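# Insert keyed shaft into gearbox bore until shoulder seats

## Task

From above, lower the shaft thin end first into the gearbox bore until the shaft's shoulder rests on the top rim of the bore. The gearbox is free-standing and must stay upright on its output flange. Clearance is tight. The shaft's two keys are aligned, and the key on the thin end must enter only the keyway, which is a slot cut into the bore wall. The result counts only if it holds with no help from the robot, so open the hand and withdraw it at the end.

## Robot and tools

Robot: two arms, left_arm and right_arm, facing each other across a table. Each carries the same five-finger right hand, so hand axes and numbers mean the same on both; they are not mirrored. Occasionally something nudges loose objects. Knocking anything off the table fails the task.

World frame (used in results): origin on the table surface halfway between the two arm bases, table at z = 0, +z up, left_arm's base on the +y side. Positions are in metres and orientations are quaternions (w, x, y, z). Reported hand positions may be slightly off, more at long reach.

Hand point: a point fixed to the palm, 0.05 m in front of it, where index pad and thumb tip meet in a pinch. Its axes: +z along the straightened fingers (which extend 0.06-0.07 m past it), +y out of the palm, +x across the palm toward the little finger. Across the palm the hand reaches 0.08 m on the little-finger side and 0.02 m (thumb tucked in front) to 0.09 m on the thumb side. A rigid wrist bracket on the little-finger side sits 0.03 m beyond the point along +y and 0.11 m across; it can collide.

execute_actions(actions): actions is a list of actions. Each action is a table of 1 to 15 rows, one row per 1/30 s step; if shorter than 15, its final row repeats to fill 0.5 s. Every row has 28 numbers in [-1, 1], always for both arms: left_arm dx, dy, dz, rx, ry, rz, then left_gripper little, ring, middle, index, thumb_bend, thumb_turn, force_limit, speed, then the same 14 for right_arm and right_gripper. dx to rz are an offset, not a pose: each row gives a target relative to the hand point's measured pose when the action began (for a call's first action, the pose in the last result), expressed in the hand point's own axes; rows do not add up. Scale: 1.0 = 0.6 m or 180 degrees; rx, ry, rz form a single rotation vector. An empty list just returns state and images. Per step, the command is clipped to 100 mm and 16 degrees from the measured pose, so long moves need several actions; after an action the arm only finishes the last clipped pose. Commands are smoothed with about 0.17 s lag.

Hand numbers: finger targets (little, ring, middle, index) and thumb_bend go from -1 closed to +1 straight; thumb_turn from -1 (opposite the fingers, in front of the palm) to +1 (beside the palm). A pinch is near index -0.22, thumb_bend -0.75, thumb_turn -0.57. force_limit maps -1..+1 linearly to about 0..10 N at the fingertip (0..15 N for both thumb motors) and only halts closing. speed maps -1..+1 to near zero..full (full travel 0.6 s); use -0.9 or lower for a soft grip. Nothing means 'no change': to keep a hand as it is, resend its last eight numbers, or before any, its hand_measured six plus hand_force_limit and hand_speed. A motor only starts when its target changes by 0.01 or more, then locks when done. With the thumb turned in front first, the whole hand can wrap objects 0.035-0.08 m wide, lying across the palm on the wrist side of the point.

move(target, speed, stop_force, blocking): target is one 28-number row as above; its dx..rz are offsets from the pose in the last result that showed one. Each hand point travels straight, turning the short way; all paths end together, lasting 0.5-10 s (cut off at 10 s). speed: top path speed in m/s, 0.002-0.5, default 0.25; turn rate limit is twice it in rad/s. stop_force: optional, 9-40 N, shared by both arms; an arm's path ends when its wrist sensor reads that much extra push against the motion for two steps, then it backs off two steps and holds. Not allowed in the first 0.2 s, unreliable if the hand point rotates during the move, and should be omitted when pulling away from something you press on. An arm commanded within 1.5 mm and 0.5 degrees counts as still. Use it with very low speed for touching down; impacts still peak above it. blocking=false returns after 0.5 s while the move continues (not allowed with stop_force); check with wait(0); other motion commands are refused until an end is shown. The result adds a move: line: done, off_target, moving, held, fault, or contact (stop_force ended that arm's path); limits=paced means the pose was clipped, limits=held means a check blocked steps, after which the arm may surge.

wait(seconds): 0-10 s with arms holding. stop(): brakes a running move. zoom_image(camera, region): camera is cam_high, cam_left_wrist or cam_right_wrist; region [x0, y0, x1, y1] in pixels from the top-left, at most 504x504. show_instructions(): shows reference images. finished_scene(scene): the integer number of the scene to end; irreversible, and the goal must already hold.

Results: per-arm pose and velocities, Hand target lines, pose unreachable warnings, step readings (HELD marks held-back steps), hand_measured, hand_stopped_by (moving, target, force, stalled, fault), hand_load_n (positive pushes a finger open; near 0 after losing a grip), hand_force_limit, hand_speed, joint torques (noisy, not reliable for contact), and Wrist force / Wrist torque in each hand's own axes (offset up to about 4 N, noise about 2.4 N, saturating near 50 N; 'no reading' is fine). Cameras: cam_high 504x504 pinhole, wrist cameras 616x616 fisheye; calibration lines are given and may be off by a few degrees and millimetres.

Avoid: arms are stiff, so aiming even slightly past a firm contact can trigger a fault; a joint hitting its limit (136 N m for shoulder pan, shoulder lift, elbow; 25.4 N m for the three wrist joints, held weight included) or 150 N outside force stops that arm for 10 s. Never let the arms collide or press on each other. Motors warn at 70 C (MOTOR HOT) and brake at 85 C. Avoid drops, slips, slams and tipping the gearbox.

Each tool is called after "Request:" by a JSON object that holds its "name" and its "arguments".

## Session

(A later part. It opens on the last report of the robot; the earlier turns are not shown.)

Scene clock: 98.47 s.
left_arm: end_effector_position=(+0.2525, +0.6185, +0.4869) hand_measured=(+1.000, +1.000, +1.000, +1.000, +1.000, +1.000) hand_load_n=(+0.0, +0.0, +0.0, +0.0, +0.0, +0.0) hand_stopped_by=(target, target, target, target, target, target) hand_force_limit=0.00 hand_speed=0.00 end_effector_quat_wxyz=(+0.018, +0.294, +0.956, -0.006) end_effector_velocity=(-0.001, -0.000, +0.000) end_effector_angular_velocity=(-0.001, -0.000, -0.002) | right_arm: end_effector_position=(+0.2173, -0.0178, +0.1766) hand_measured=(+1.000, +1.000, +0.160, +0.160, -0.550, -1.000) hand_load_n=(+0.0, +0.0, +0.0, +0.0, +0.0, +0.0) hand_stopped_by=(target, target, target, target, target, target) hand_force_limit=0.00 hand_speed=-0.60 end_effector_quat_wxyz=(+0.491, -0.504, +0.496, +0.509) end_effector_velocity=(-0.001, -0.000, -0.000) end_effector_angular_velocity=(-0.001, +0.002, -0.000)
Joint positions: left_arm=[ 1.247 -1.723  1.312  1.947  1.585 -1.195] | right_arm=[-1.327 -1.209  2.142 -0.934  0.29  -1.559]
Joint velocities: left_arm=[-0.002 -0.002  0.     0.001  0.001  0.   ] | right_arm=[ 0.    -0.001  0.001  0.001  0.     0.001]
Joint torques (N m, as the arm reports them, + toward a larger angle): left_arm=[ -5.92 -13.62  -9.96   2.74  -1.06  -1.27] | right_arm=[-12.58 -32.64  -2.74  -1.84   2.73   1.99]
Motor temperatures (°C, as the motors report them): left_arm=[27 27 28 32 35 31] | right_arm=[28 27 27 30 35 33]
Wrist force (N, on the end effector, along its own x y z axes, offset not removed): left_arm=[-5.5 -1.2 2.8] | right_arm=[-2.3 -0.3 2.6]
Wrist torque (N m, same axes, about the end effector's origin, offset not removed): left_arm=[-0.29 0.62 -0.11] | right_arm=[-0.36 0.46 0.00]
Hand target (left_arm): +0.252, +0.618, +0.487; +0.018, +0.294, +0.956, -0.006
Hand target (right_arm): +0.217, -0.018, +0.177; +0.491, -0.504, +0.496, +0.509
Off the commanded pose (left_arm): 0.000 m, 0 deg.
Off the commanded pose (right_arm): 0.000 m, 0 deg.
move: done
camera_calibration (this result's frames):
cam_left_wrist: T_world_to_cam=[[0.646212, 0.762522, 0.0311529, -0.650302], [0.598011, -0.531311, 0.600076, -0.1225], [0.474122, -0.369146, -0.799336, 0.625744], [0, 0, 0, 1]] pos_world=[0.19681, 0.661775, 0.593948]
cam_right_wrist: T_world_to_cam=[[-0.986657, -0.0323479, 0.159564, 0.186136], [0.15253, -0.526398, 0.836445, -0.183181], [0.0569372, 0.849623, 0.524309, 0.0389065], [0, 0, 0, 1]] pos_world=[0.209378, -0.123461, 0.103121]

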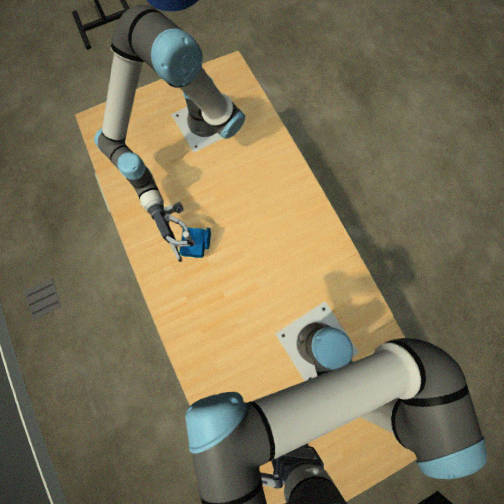

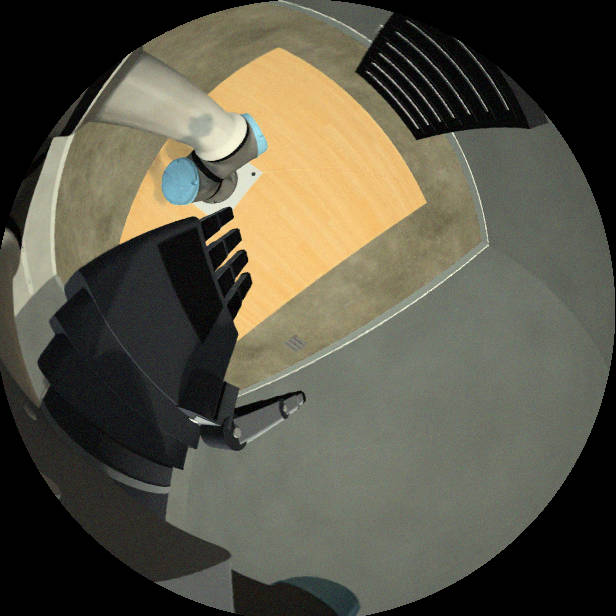

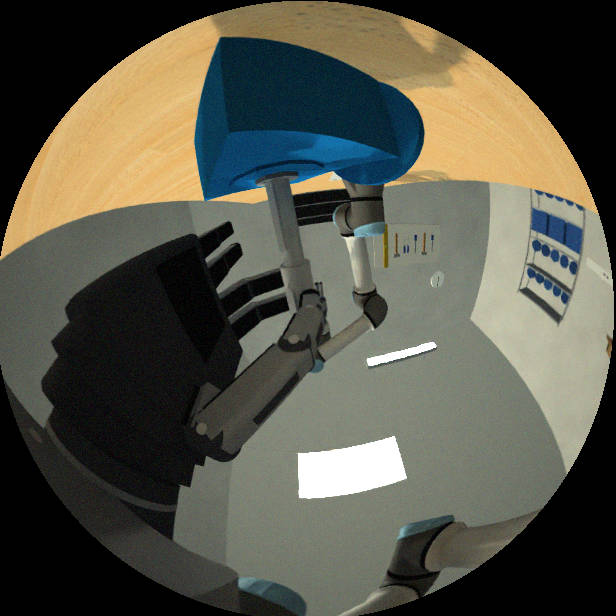

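Closer; repeat with 5°.

Request:
{"name": "move", "arguments": {"target": [0,0,0,0,0,0,1,1,1,1,1,1,0,0,0,0.0008,0,0.03,0,0,1,1,0.16,0.16,-0.62,-1,0,-0.6], "speed": 0.1}}

Request:
{"name": "move", "arguments": {"target": [0,0,0,0,0,0,1,1,1,1,1,1,0,0,0,0,0,0,0,0,1,1,-0.4,-0.4,-0.62,-1,0,-0.75]}}

Request:
{"name": "move", "arguments": {"target": [0,0,0,0,0,0,1,1,1,1,1,1,0,0,0.001,-0.0008,0,-0.028,0,0,1,1,-0.4,-0.4,-0.62,-1,0,-0.75], "speed": 0.04}}

Request:
{"name": "move", "arguments": {"target": [0,0,0,0,0,0,1,1,1,1,1,1,0,0,0,0,0,0,0,0,1,1,0.16,0.16,-0.55,-1,0,-0.6]}}

Request:
{"name": "zoom_image", "arguments": {"camera": "cam_right_wrist", "region": [245,155,305,215]}}

Scene clock: 99.53 s.
left_arm: end_effector_position=(+0.2525, +0.6185, +0.4869) hand_measured=(+1.000, +1.000, +1.000, +1.000, +1.000, +1.000) hand_load_n=(+0.0, +0.0, +0.0, +0.0, +0.0, +0.0) hand_stopped_by=(target, target, target, target, target, target) hand_force_limit=0.00 hand_speed=0.00 end_effector_quat_wxyz=(+0.018, +0.294, +0.956, -0.006) end_effector_velocity=(+0.000, +0.000, -0.000) end_effector_angular_velocity=(+0.001, +0.002, -0.001) | right_arm: end_effector_position=(+0.2169, -0.0178, +0.1765) hand_measured=(+1.000, +1.000, +0.160, +0.160, -0.620, -1.000) hand_load_n=(+0.0, +0.0, +0.0, +0.0, +0.5, +0.0) hand_stopped_by=(target, target, target, target, target, target) hand_force_limit=0.00 hand_speed=-0.60 end_effector_quat_wxyz=(+0.514, -0.480, +0.519, +0.485) end_effector_velocity=(+0.000, +0.000, +0.000) end_effector_angular_velocity=(+0.001, +0.000, -0.010)
Joint positions: left_arm=[ 1.247 -1.723  1.312  1.947  1.585 -1.195] | right_arm=[-1.32  -1.248  2.205 -0.955  0.391 -1.562]
Joint velocities: left_arm=[-0.001  0.001 -0.001  0.001 -0.001 -0.   ] | right_arm=[ 0.001 -0.004  0.007 -0.006  0.011  0.003]
Joint torques (N m, as the arm reports them, + toward a larger angle): left_arm=[ -4.9  -14.31  -9.42   2.92  -1.    -1.25] | right_arm=[ 13.37 -29.81  -2.59  -1.94   3.06   1.98]
Motor temperatures (°C, as the motors report them): left_arm=[27 27 28 32 35 31] | right_arm=[28 27 27 30 35 33]
Wrist force (N, on the end effector, along its own x y z axes, offset not removed): left_arm=[-2.0 -1.5 3.0] | right_arm=[-0.5 -3.6 -2.4]
Wrist torque (N m, same axes, about the end effector's origin, offset not removed): left_arm=[-0.25 0.17 -0.14] | right_arm=[-0.62 0.10 0.09]
Hand target (left_arm): +0.252, +0.618, +0.487; +0.018, +0.294, +0.956, -0.006
Hand target (right_arm): +0.217, -0.018, +0.177; +0.514, -0.480, +0.520, +0.485
Off the commanded pose (left_arm): 0.000 m, 0 deg.
Off the commanded pose (right_arm): 0.000 m, 0 deg.
move: done
camera_calibration (this result's frames):
cam_left_wrist: T_world_to_cam=[[0.646212, 0.762522, 0.031153, -0.650302], [0.598011, -0.531311, 0.600075, -0.1225], [0.474123, -0.369146, -0.799337, 0.625744], [0, 0, 0, 1]] pos_world=[0.19681, 0.661775, 0.593948]
cam_right_wrist: T_world_to_cam=[[-0.985363, 0.06014, 0.159509, 0.187059], [0.102677, -0.537545, 0.83696, -0.172581], [0.136078, 0.841088, 0.523502, 0.0217857], [0, 0, 0, 1]] pos_world=[0.199076, -0.122343, 0.103201]

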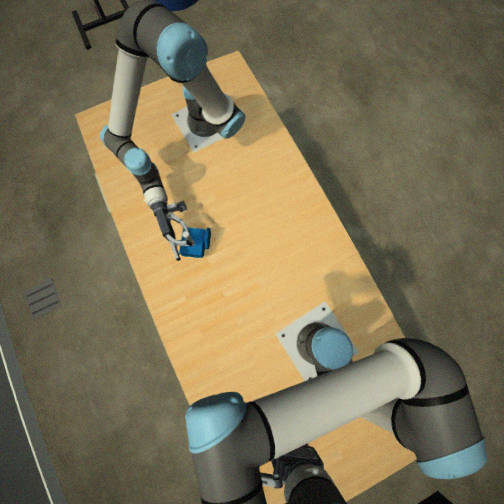

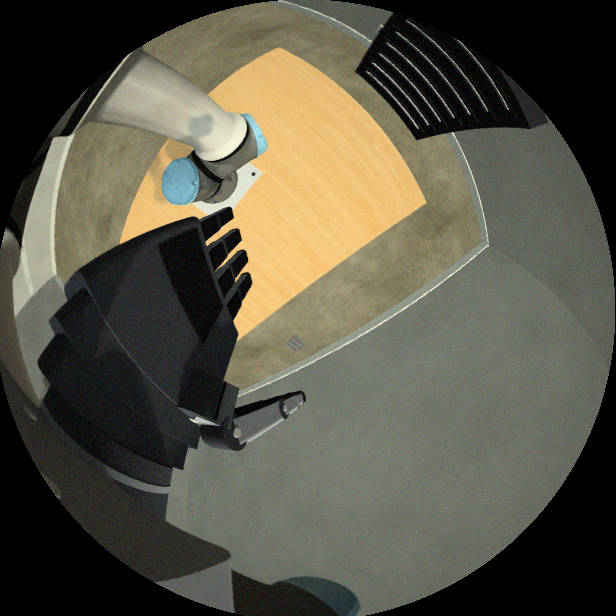

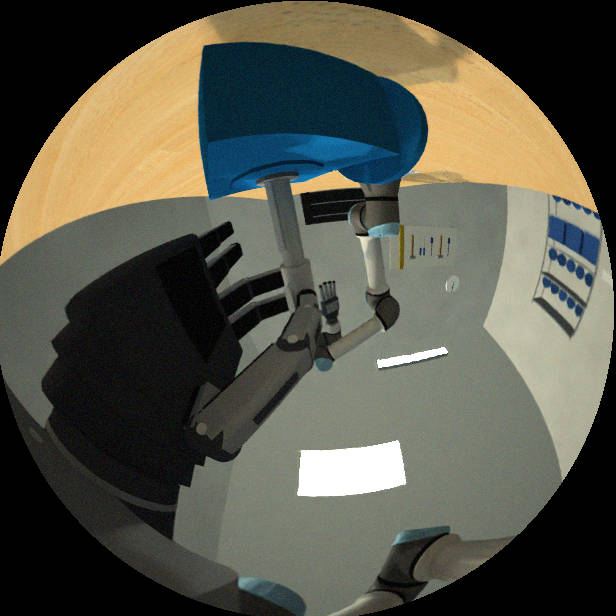

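Scene clock: 100.10 s.
left_arm: end_effector_position=(+0.2525, +0.6185, +0.4869) hand_measured=(+1.000, +1.000, +1.000, +1.000, +1.000, +1.000) hand_load_n=(+0.0, +0.0, +0.0, +0.0, +0.0, +0.0) hand_stopped_by=(target, target, target, target, target, target) hand_force_limit=0.00 hand_speed=0.00 end_effector_quat_wxyz=(+0.018, +0.294, +0.956, -0.006) end_effector_velocity=(+0.000, +0.000, -0.001) end_effector_angular_velocity=(+0.001, +0.001, +0.000) | right_arm: end_effector_position=(+0.2168, -0.0178, +0.1766) hand_measured=(+1.000, +1.000, +0.040, +0.052, -0.616, -1.000) hand_load_n=(+0.0, +0.0, +8.5, +3.5, +5.0, -0.5) hand_stopped_by=(target, target, force, force, target, target) hand_force_limit=0.00 hand_speed=-0.75 end_effector_quat_wxyz=(+0.514, -0.480, +0.519, +0.485) end_effector_velocity=(-0.000, +0.000, +0.000) end_effector_angular_velocity=(+0.000, -0.001, +0.001)
Joint positions: left_arm=[ 1.247 -1.723  1.312  1.947  1.585 -1.195] | right_arm=[-1.32  -1.248  2.205 -0.955  0.391 -1.562]
Joint velocities: left_arm=[ 0.001  0.001  0.001 -0.    -0.001  0.   ] | right_arm=[ 0.001  0.    -0.001 -0.    -0.    -0.   ]
Joint torques (N m, as the arm reports them, + toward a larger angle): left_arm=[ -5.11 -14.07  -9.63   2.88  -0.9   -1.2 ] | right_arm=[  5.91 -15.03 -22.07   1.13  -3.07  -1.79]
Motor temperatures (°C, as the motors report them): left_arm=[27 27 28 32 35 31] | right_arm=[28 27 27 30 35 33]
Wrist force (N, on the end effector, along its own x y z axes, offset not removed): left_arm=[-2.6 -0.1 0.2] | right_arm=[-2.5 0.5 1.9]
Wrist torque (N m, same axes, about the end effector's origin, offset not removed): left_arm=[0.17 0.35 -0.18] | right_arm=[-0.17 -0.27 -0.02]
Hand target (left_arm): +0.252, +0.618, +0.487; +0.018, +0.294, +0.956, -0.006
Hand target (right_arm): +0.217, -0.018, +0.177; +0.514, -0.480, +0.519, +0.485
Off the commanded pose (left_arm): 0.000 m, 0 deg.
Off the commanded pose (right_arm): 0.000 m, 0 deg.
move: done
camera_calibration (this result's frames):
cam_left_wrist: T_world_to_cam=[[0.646212, 0.762522, 0.0311531, -0.650302], [0.598011, -0.531312, 0.600075, -0.1225], [0.474122, -0.369146, -0.799337, 0.625744], [0, 0, 0, 1]] pos_world=[0.19681, 0.661775, 0.593948]
cam_right_wrist: T_world_to_cam=[[-0.985366, 0.0600869, 0.159511, 0.187012], [0.102708, -0.537546, 0.836956, -0.172588], [0.136035, 0.841091, 0.523508, 0.0217864], [0, 0, 0, 1]] pos_world=[0.199038, -0.122335, 0.103213]

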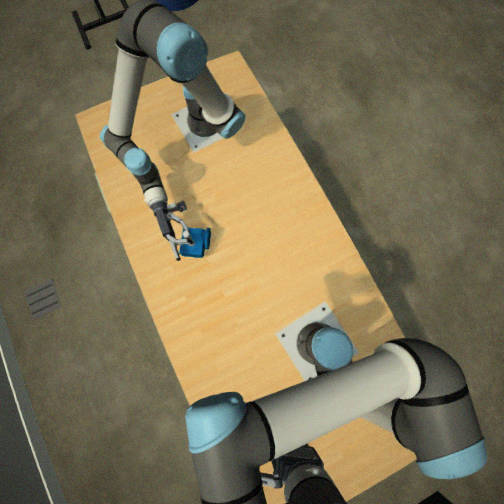

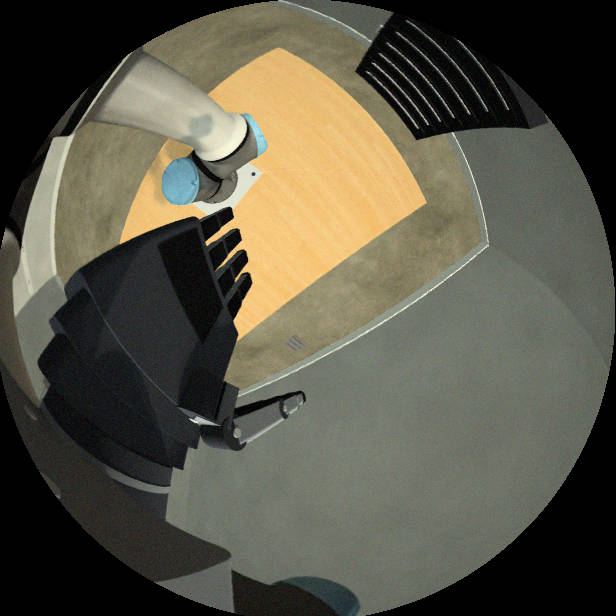

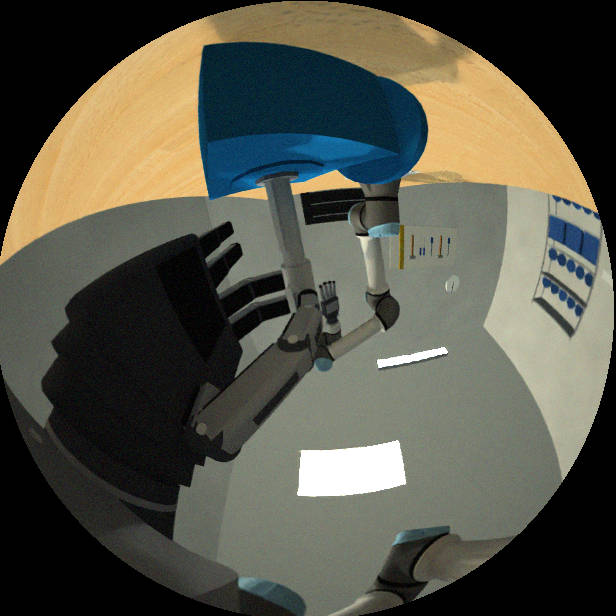

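Scene clock: 101.43 s.
left_arm: end_effector_position=(+0.2525, +0.6185, +0.4869) hand_measured=(+1.000, +1.000, +1.000, +1.000, +1.000, +1.000) hand_load_n=(+0.0, +0.0, +0.0, +0.0, +0.0, +0.0) hand_stopped_by=(target, target, target, target, target, target) hand_force_limit=0.00 hand_speed=0.00 end_effector_quat_wxyz=(+0.018, +0.294, +0.956, -0.006) end_effector_velocity=(+0.001, -0.000, +0.000) end_effector_angular_velocity=(-0.000, -0.003, -0.001) | right_arm: end_effector_position=(+0.2173, -0.0178, +0.1760) hand_measured=(+1.000, +1.000, +0.040, +0.052, -0.614, -1.000) hand_load_n=(+0.0, +0.0, +7.0, +2.5, +7.5, +2.5) hand_stopped_by=(target, target, force, force, target, target) hand_force_limit=0.00 hand_speed=-0.75 end_effector_quat_wxyz=(+0.493, -0.502, +0.498, +0.507) end_effector_velocity=(+0.000, +0.000, -0.000) end_effector_angular_velocity=(-0.000, +0.001, +0.008)
Joint positions: left_arm=[ 1.247 -1.723  1.312  1.947  1.585 -1.195] | right_arm=[-1.327 -1.21   2.147 -0.937  0.296 -1.56 ]
Joint velocities: left_arm=[-0.001 -0.    -0.    -0.003 -0.    -0.   ] | right_arm=[-0.     0.004 -0.007  0.004 -0.008 -0.   ]
Joint torques (N m, as the arm reports them, + toward a larger angle): left_arm=[ -5.2  -13.57  -9.77   2.81  -1.03  -1.26] | right_arm=[-12.66 -16.87 -21.65   1.31  -3.66   0.11]
Motor temperatures (°C, as the motors report them): left_arm=[27 27 28 32 35 31] | right_arm=[28 27 27 30 35 33]
Wrist force (N, on the end effector, along its own x y z axes, offset not removed): left_arm=[-1.8 -0.3 0.3] | right_arm=[-3.8 -5.3 0.0]
Wrist torque (N m, same axes, about the end effector's origin, offset not removed): left_arm=[-0.10 0.08 -0.21] | right_arm=[-0.48 -0.27 0.12]
Hand target (left_arm): +0.252, +0.618, +0.487; +0.018, +0.294, +0.956, -0.006
Hand target (right_arm): +0.217, -0.018, +0.176; +0.492, -0.502, +0.498, +0.508
Off the commanded pose (left_arm): 0.000 m, 0 deg.
Off the commanded pose (right_arm): 0.000 m, 0 deg.
move: done
camera_calibration (this result's frames):
cam_left_wrist: T_world_to_cam=[[0.646212, 0.762522, 0.0311529, -0.650302], [0.598012, -0.531311, 0.600075, -0.1225], [0.474122, -0.369146, -0.799337, 0.625744], [0, 0, 0, 1]] pos_world=[0.19681, 0.661775, 0.593948]
cam_right_wrist: T_world_to_cam=[[-0.986833, -0.0260977, 0.159626, 0.186336], [0.149251, -0.527273, 0.836485, -0.182031], [0.0623362, 0.849295, 0.524225, 0.038098], [0, 0, 0, 1]] pos_world=[0.208675, -0.123474, 0.10255]

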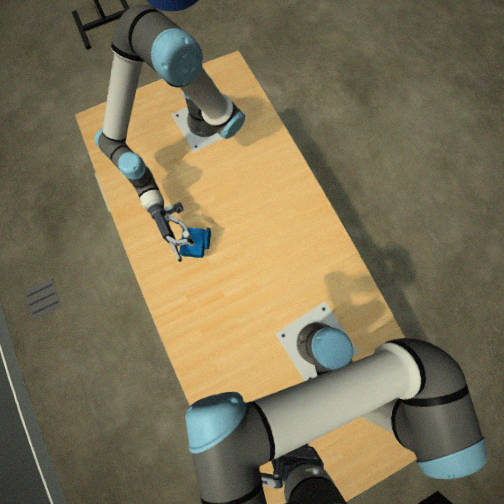

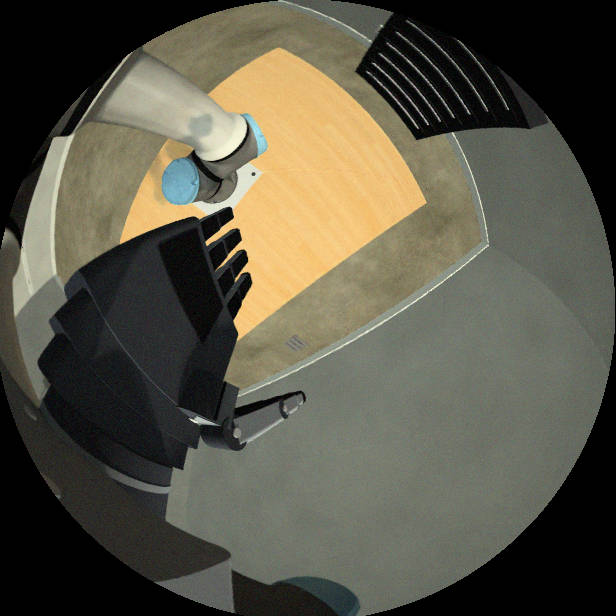

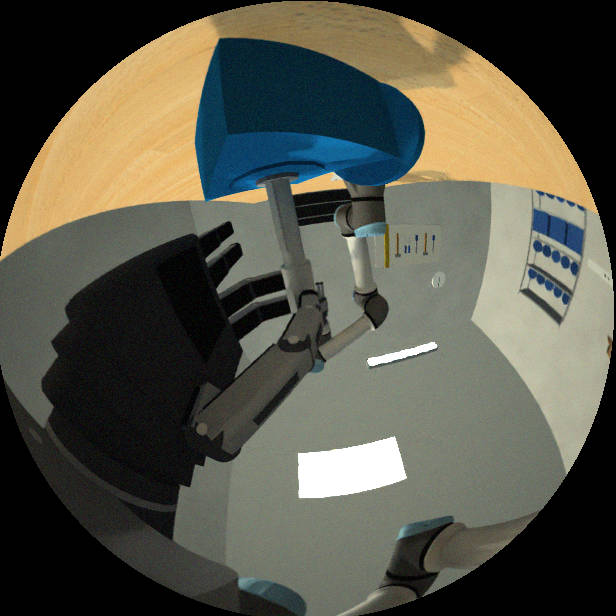

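Scene clock: 101.93 s.
left_arm: end_effector_position=(+0.2525, +0.6185, +0.4869) hand_measured=(+1.000, +1.000, +1.000, +1.000, +1.000, +1.000) hand_load_n=(+0.0, +0.0, +0.0, +0.0, +0.0, +0.0) hand_stopped_by=(target, target, target, target, target, target) hand_force_limit=0.00 hand_speed=0.00 end_effector_quat_wxyz=(+0.018, +0.294, +0.956, -0.006) end_effector_velocity=(+0.000, -0.000, +0.000) end_effector_angular_velocity=(-0.001, -0.001, -0.000) | right_arm: end_effector_position=(+0.2173, -0.0178, +0.1760) hand_measured=(+1.000, +1.000, +0.160, +0.160, -0.550, -1.000) hand_load_n=(+0.0, +0.0, +0.0, +0.0, +0.0, +0.0) hand_stopped_by=(target, target, target, target, target, target) hand_force_limit=0.00 hand_speed=-0.60 end_effector_quat_wxyz=(+0.493, -0.502, +0.498, +0.507) end_effector_velocity=(-0.000, +0.000, +0.000) end_effector_angular_velocity=(+0.000, -0.001, -0.000)
Joint positions: left_arm=[ 1.247 -1.723  1.312  1.947  1.585 -1.195] | right_arm=[-1.327 -1.21   2.147 -0.937  0.296 -1.56 ]
Joint velocities: left_arm=[-0.    -0.    -0.    -0.001  0.001  0.   ] | right_arm=[ 0.    -0.     0.001 -0.001  0.    -0.   ]
Joint torques (N m, as the arm reports them, + toward a larger angle): left_arm=[ -5.19 -13.71 -10.23   2.79  -0.96  -1.29] | right_arm=[-11.54 -32.55  -2.96  -1.89   2.79  -1.23]
Motor temperatures (°C, as the motors report them): left_arm=[27 27 28 32 35 31] | right_arm=[28 27 27 30 35 33]
Wrist force (N, on the end effector, along its own x y z axes, offset not removed): left_arm=[-4.0 0.3 3.3] | right_arm=[-2.7 -1.5 2.6]
Wrist torque (N m, same axes, about the end effector's origin, offset not removed): left_arm=[-0.19 0.50 -0.22] | right_arm=[-0.38 0.48 0.06]
Hand target (left_arm): +0.252, +0.618, +0.487; +0.018, +0.294, +0.956, -0.006
Hand target (right_arm): +0.217, -0.018, +0.176; +0.493, -0.502, +0.498, +0.507
Off the commanded pose (left_arm): 0.000 m, 0 deg.
Off the commanded pose (right_arm): 0.000 m, 0 deg.
move: done
camera_calibration (this result's frames):
cam_left_wrist: T_world_to_cam=[[0.646212, 0.762522, 0.0311531, -0.650302], [0.598011, -0.531311, 0.600075, -0.1225], [0.474123, -0.369146, -0.799337, 0.625744], [0, 0, 0, 1]] pos_world=[0.19681, 0.661775, 0.593948]
cam_right_wrist: T_world_to_cam=[[-0.986829, -0.0260997, 0.159649, 0.186357], [0.149272, -0.527266, 0.836486, -0.182027], [0.0623454, 0.849299, 0.524217, 0.0380998], [0, 0, 0, 1]] pos_world=[0.208698, -0.123471, 0.102539]

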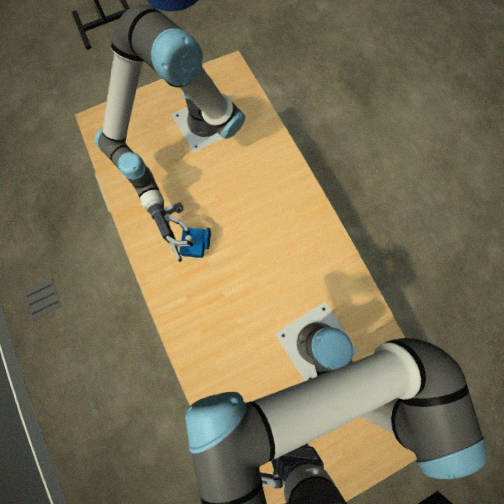

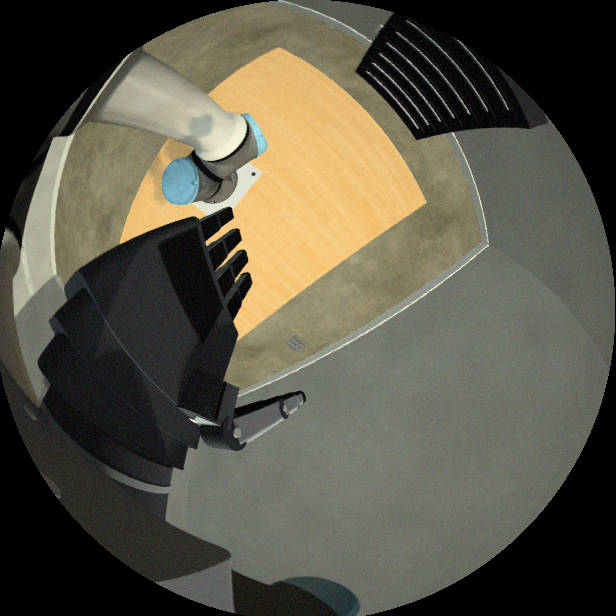

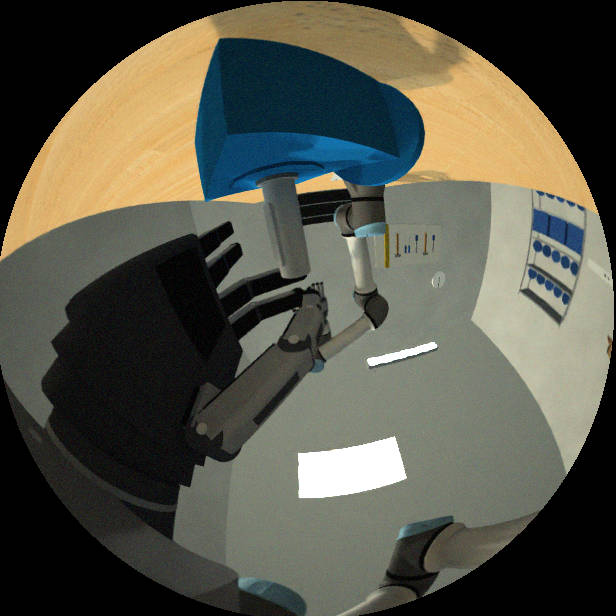

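Region (245, 155, 305, 215) of cam_right_wrist's 616x616 image, scaled by 8.400, with more detail than that image has.

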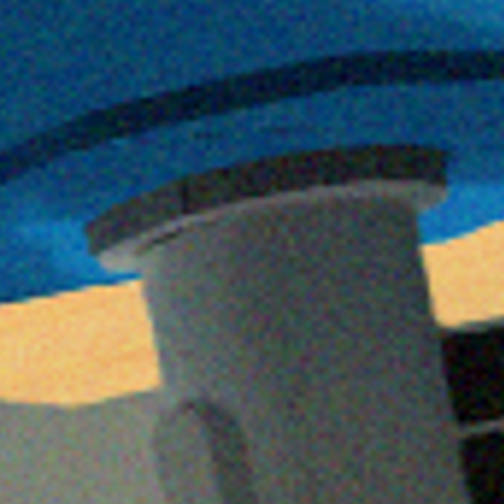

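Seated.

Request:
{"name": "move", "arguments": {"target": [0,0,0,0,0,0,1,1,1,1,1,1,0,0,-0.22,0,0,0,0,0,1,1,0.4,0.4,-0.2,-1,0,0], "speed": 0.2}}

Request:
{"name": "finished_scene", "arguments": {"scene": 2}}

Scene clock: 103.17 s.
left_arm: end_effector_position=(+0.2525, +0.6185, +0.4869) hand_measured=(+1.000, +1.000, +1.000, +1.000, +1.000, +1.000) hand_load_n=(+0.0, +0.0, +0.0, +0.0, +0.0, +0.0) hand_stopped_by=(target, target, target, target, target, target) hand_force_limit=0.00 hand_speed=0.00 end_effector_quat_wxyz=(+0.018, +0.294, +0.956, -0.006) end_effector_velocity=(-0.000, +0.000, -0.000) end_effector_angular_velocity=(-0.000, +0.001, +0.003) | right_arm: end_effector_position=(+0.2183, -0.0179, +0.3080) hand_measured=(+1.000, +1.000, +0.400, +0.400, -0.200, -1.000) hand_load_n=(+0.0, +0.0, +0.0, +0.0, +0.0, +0.0) hand_stopped_by=(target, target, target, target, target, target) hand_force_limit=0.00 hand_speed=0.00 end_effector_quat_wxyz=(+0.493, -0.502, +0.498, +0.508) end_effector_velocity=(+0.000, -0.000, +0.002) end_effector_angular_velocity=(-0.006, -0.002, -0.001)
Joint positions: left_arm=[ 1.247 -1.723  1.312  1.947  1.585 -1.195] | right_arm=[-1.328 -1.451  2.011 -0.563  0.295 -1.557]
Joint velocities: left_arm=[ 0.     0.     0.001 -0.     0.    -0.003] | right_arm=[-0.001 -0.    -0.01   0.031  0.    -0.022]
Joint torques (N m, as the arm reports them, + toward a larger angle): left_arm=[ -5.27 -13.53  -9.99   2.8   -0.92  -1.23] | right_arm=[-14.4  -16.7  -29.42   0.9   -2.92  -1.65]
Motor temperatures (°C, as the motors report them): left_arm=[27 27 28 32 35 31] | right_arm=[28 27 27 30 35 33]
Wrist force (N, on the end effector, along its own x y z axes, offset not removed): left_arm=[-1.9 1.0 2.2] | right_arm=[-2.7 -0.9 2.9]
Wrist torque (N m, same axes, about the end effector's origin, offset not removed): left_arm=[0.28 0.16 -0.04] | right_arm=[-0.43 0.43 -0.02]
Hand target (left_arm): +0.252, +0.618, +0.487; +0.018, +0.294, +0.956, -0.006
Hand target (right_arm): +0.218, -0.018, +0.308; +0.493, -0.502, +0.498, +0.507
Off the commanded pose (left_arm): 0.000 m, 0 deg.
Off the commanded pose (right_arm): 0.000 m, 0 deg.
move: done
camera_calibration (this result's frames):
cam_left_wrist: T_world_to_cam=[[0.646212, 0.762522, 0.0311531, -0.650302], [0.598011, -0.531311, 0.600075, -0.1225], [0.474123, -0.369146, -0.799337, 0.625744], [0, 0, 0, 1]] pos_world=[0.19681, 0.661775, 0.593948]
cam_right_wrist: T_world_to_cam=[[-0.986829, -0.0262778, 0.159618, 0.16626], [0.149299, -0.527803, 0.836142, -0.292541], [0.062275, 0.84896, 0.524775, -0.0312913], [0, 0, 0, 1]] pos_world=[0.209695, -0.12347, 0.234489]

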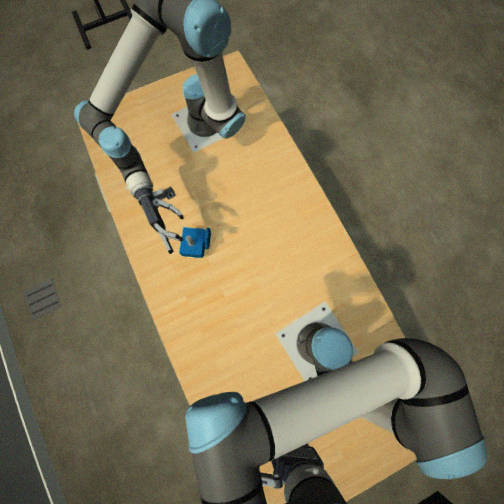

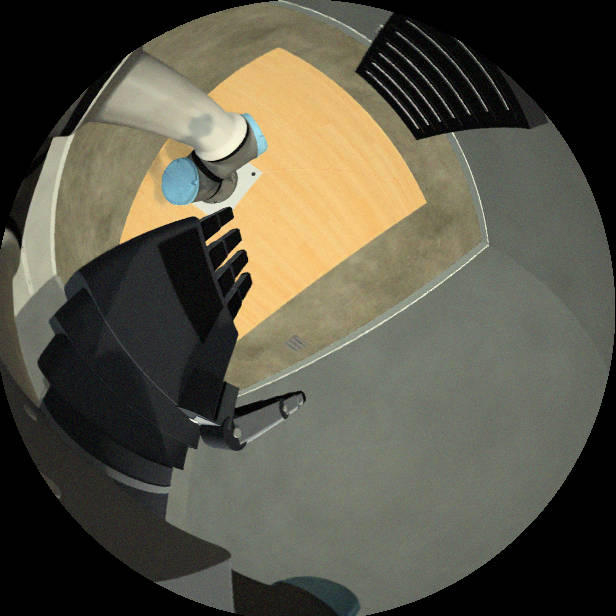

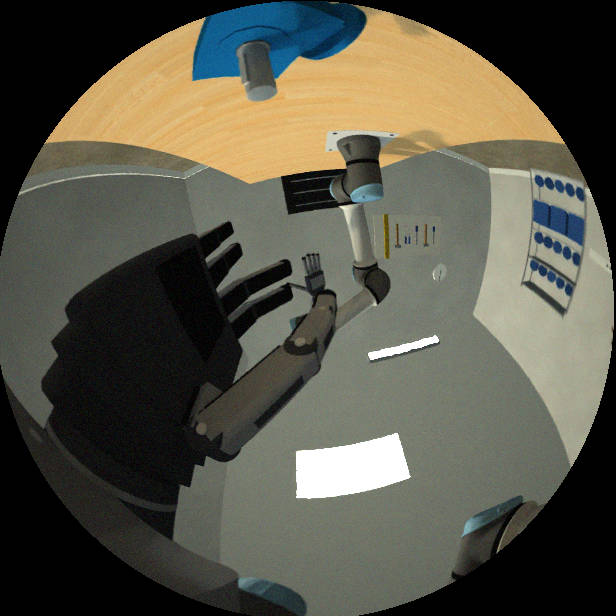

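The scene is finished: the task was done.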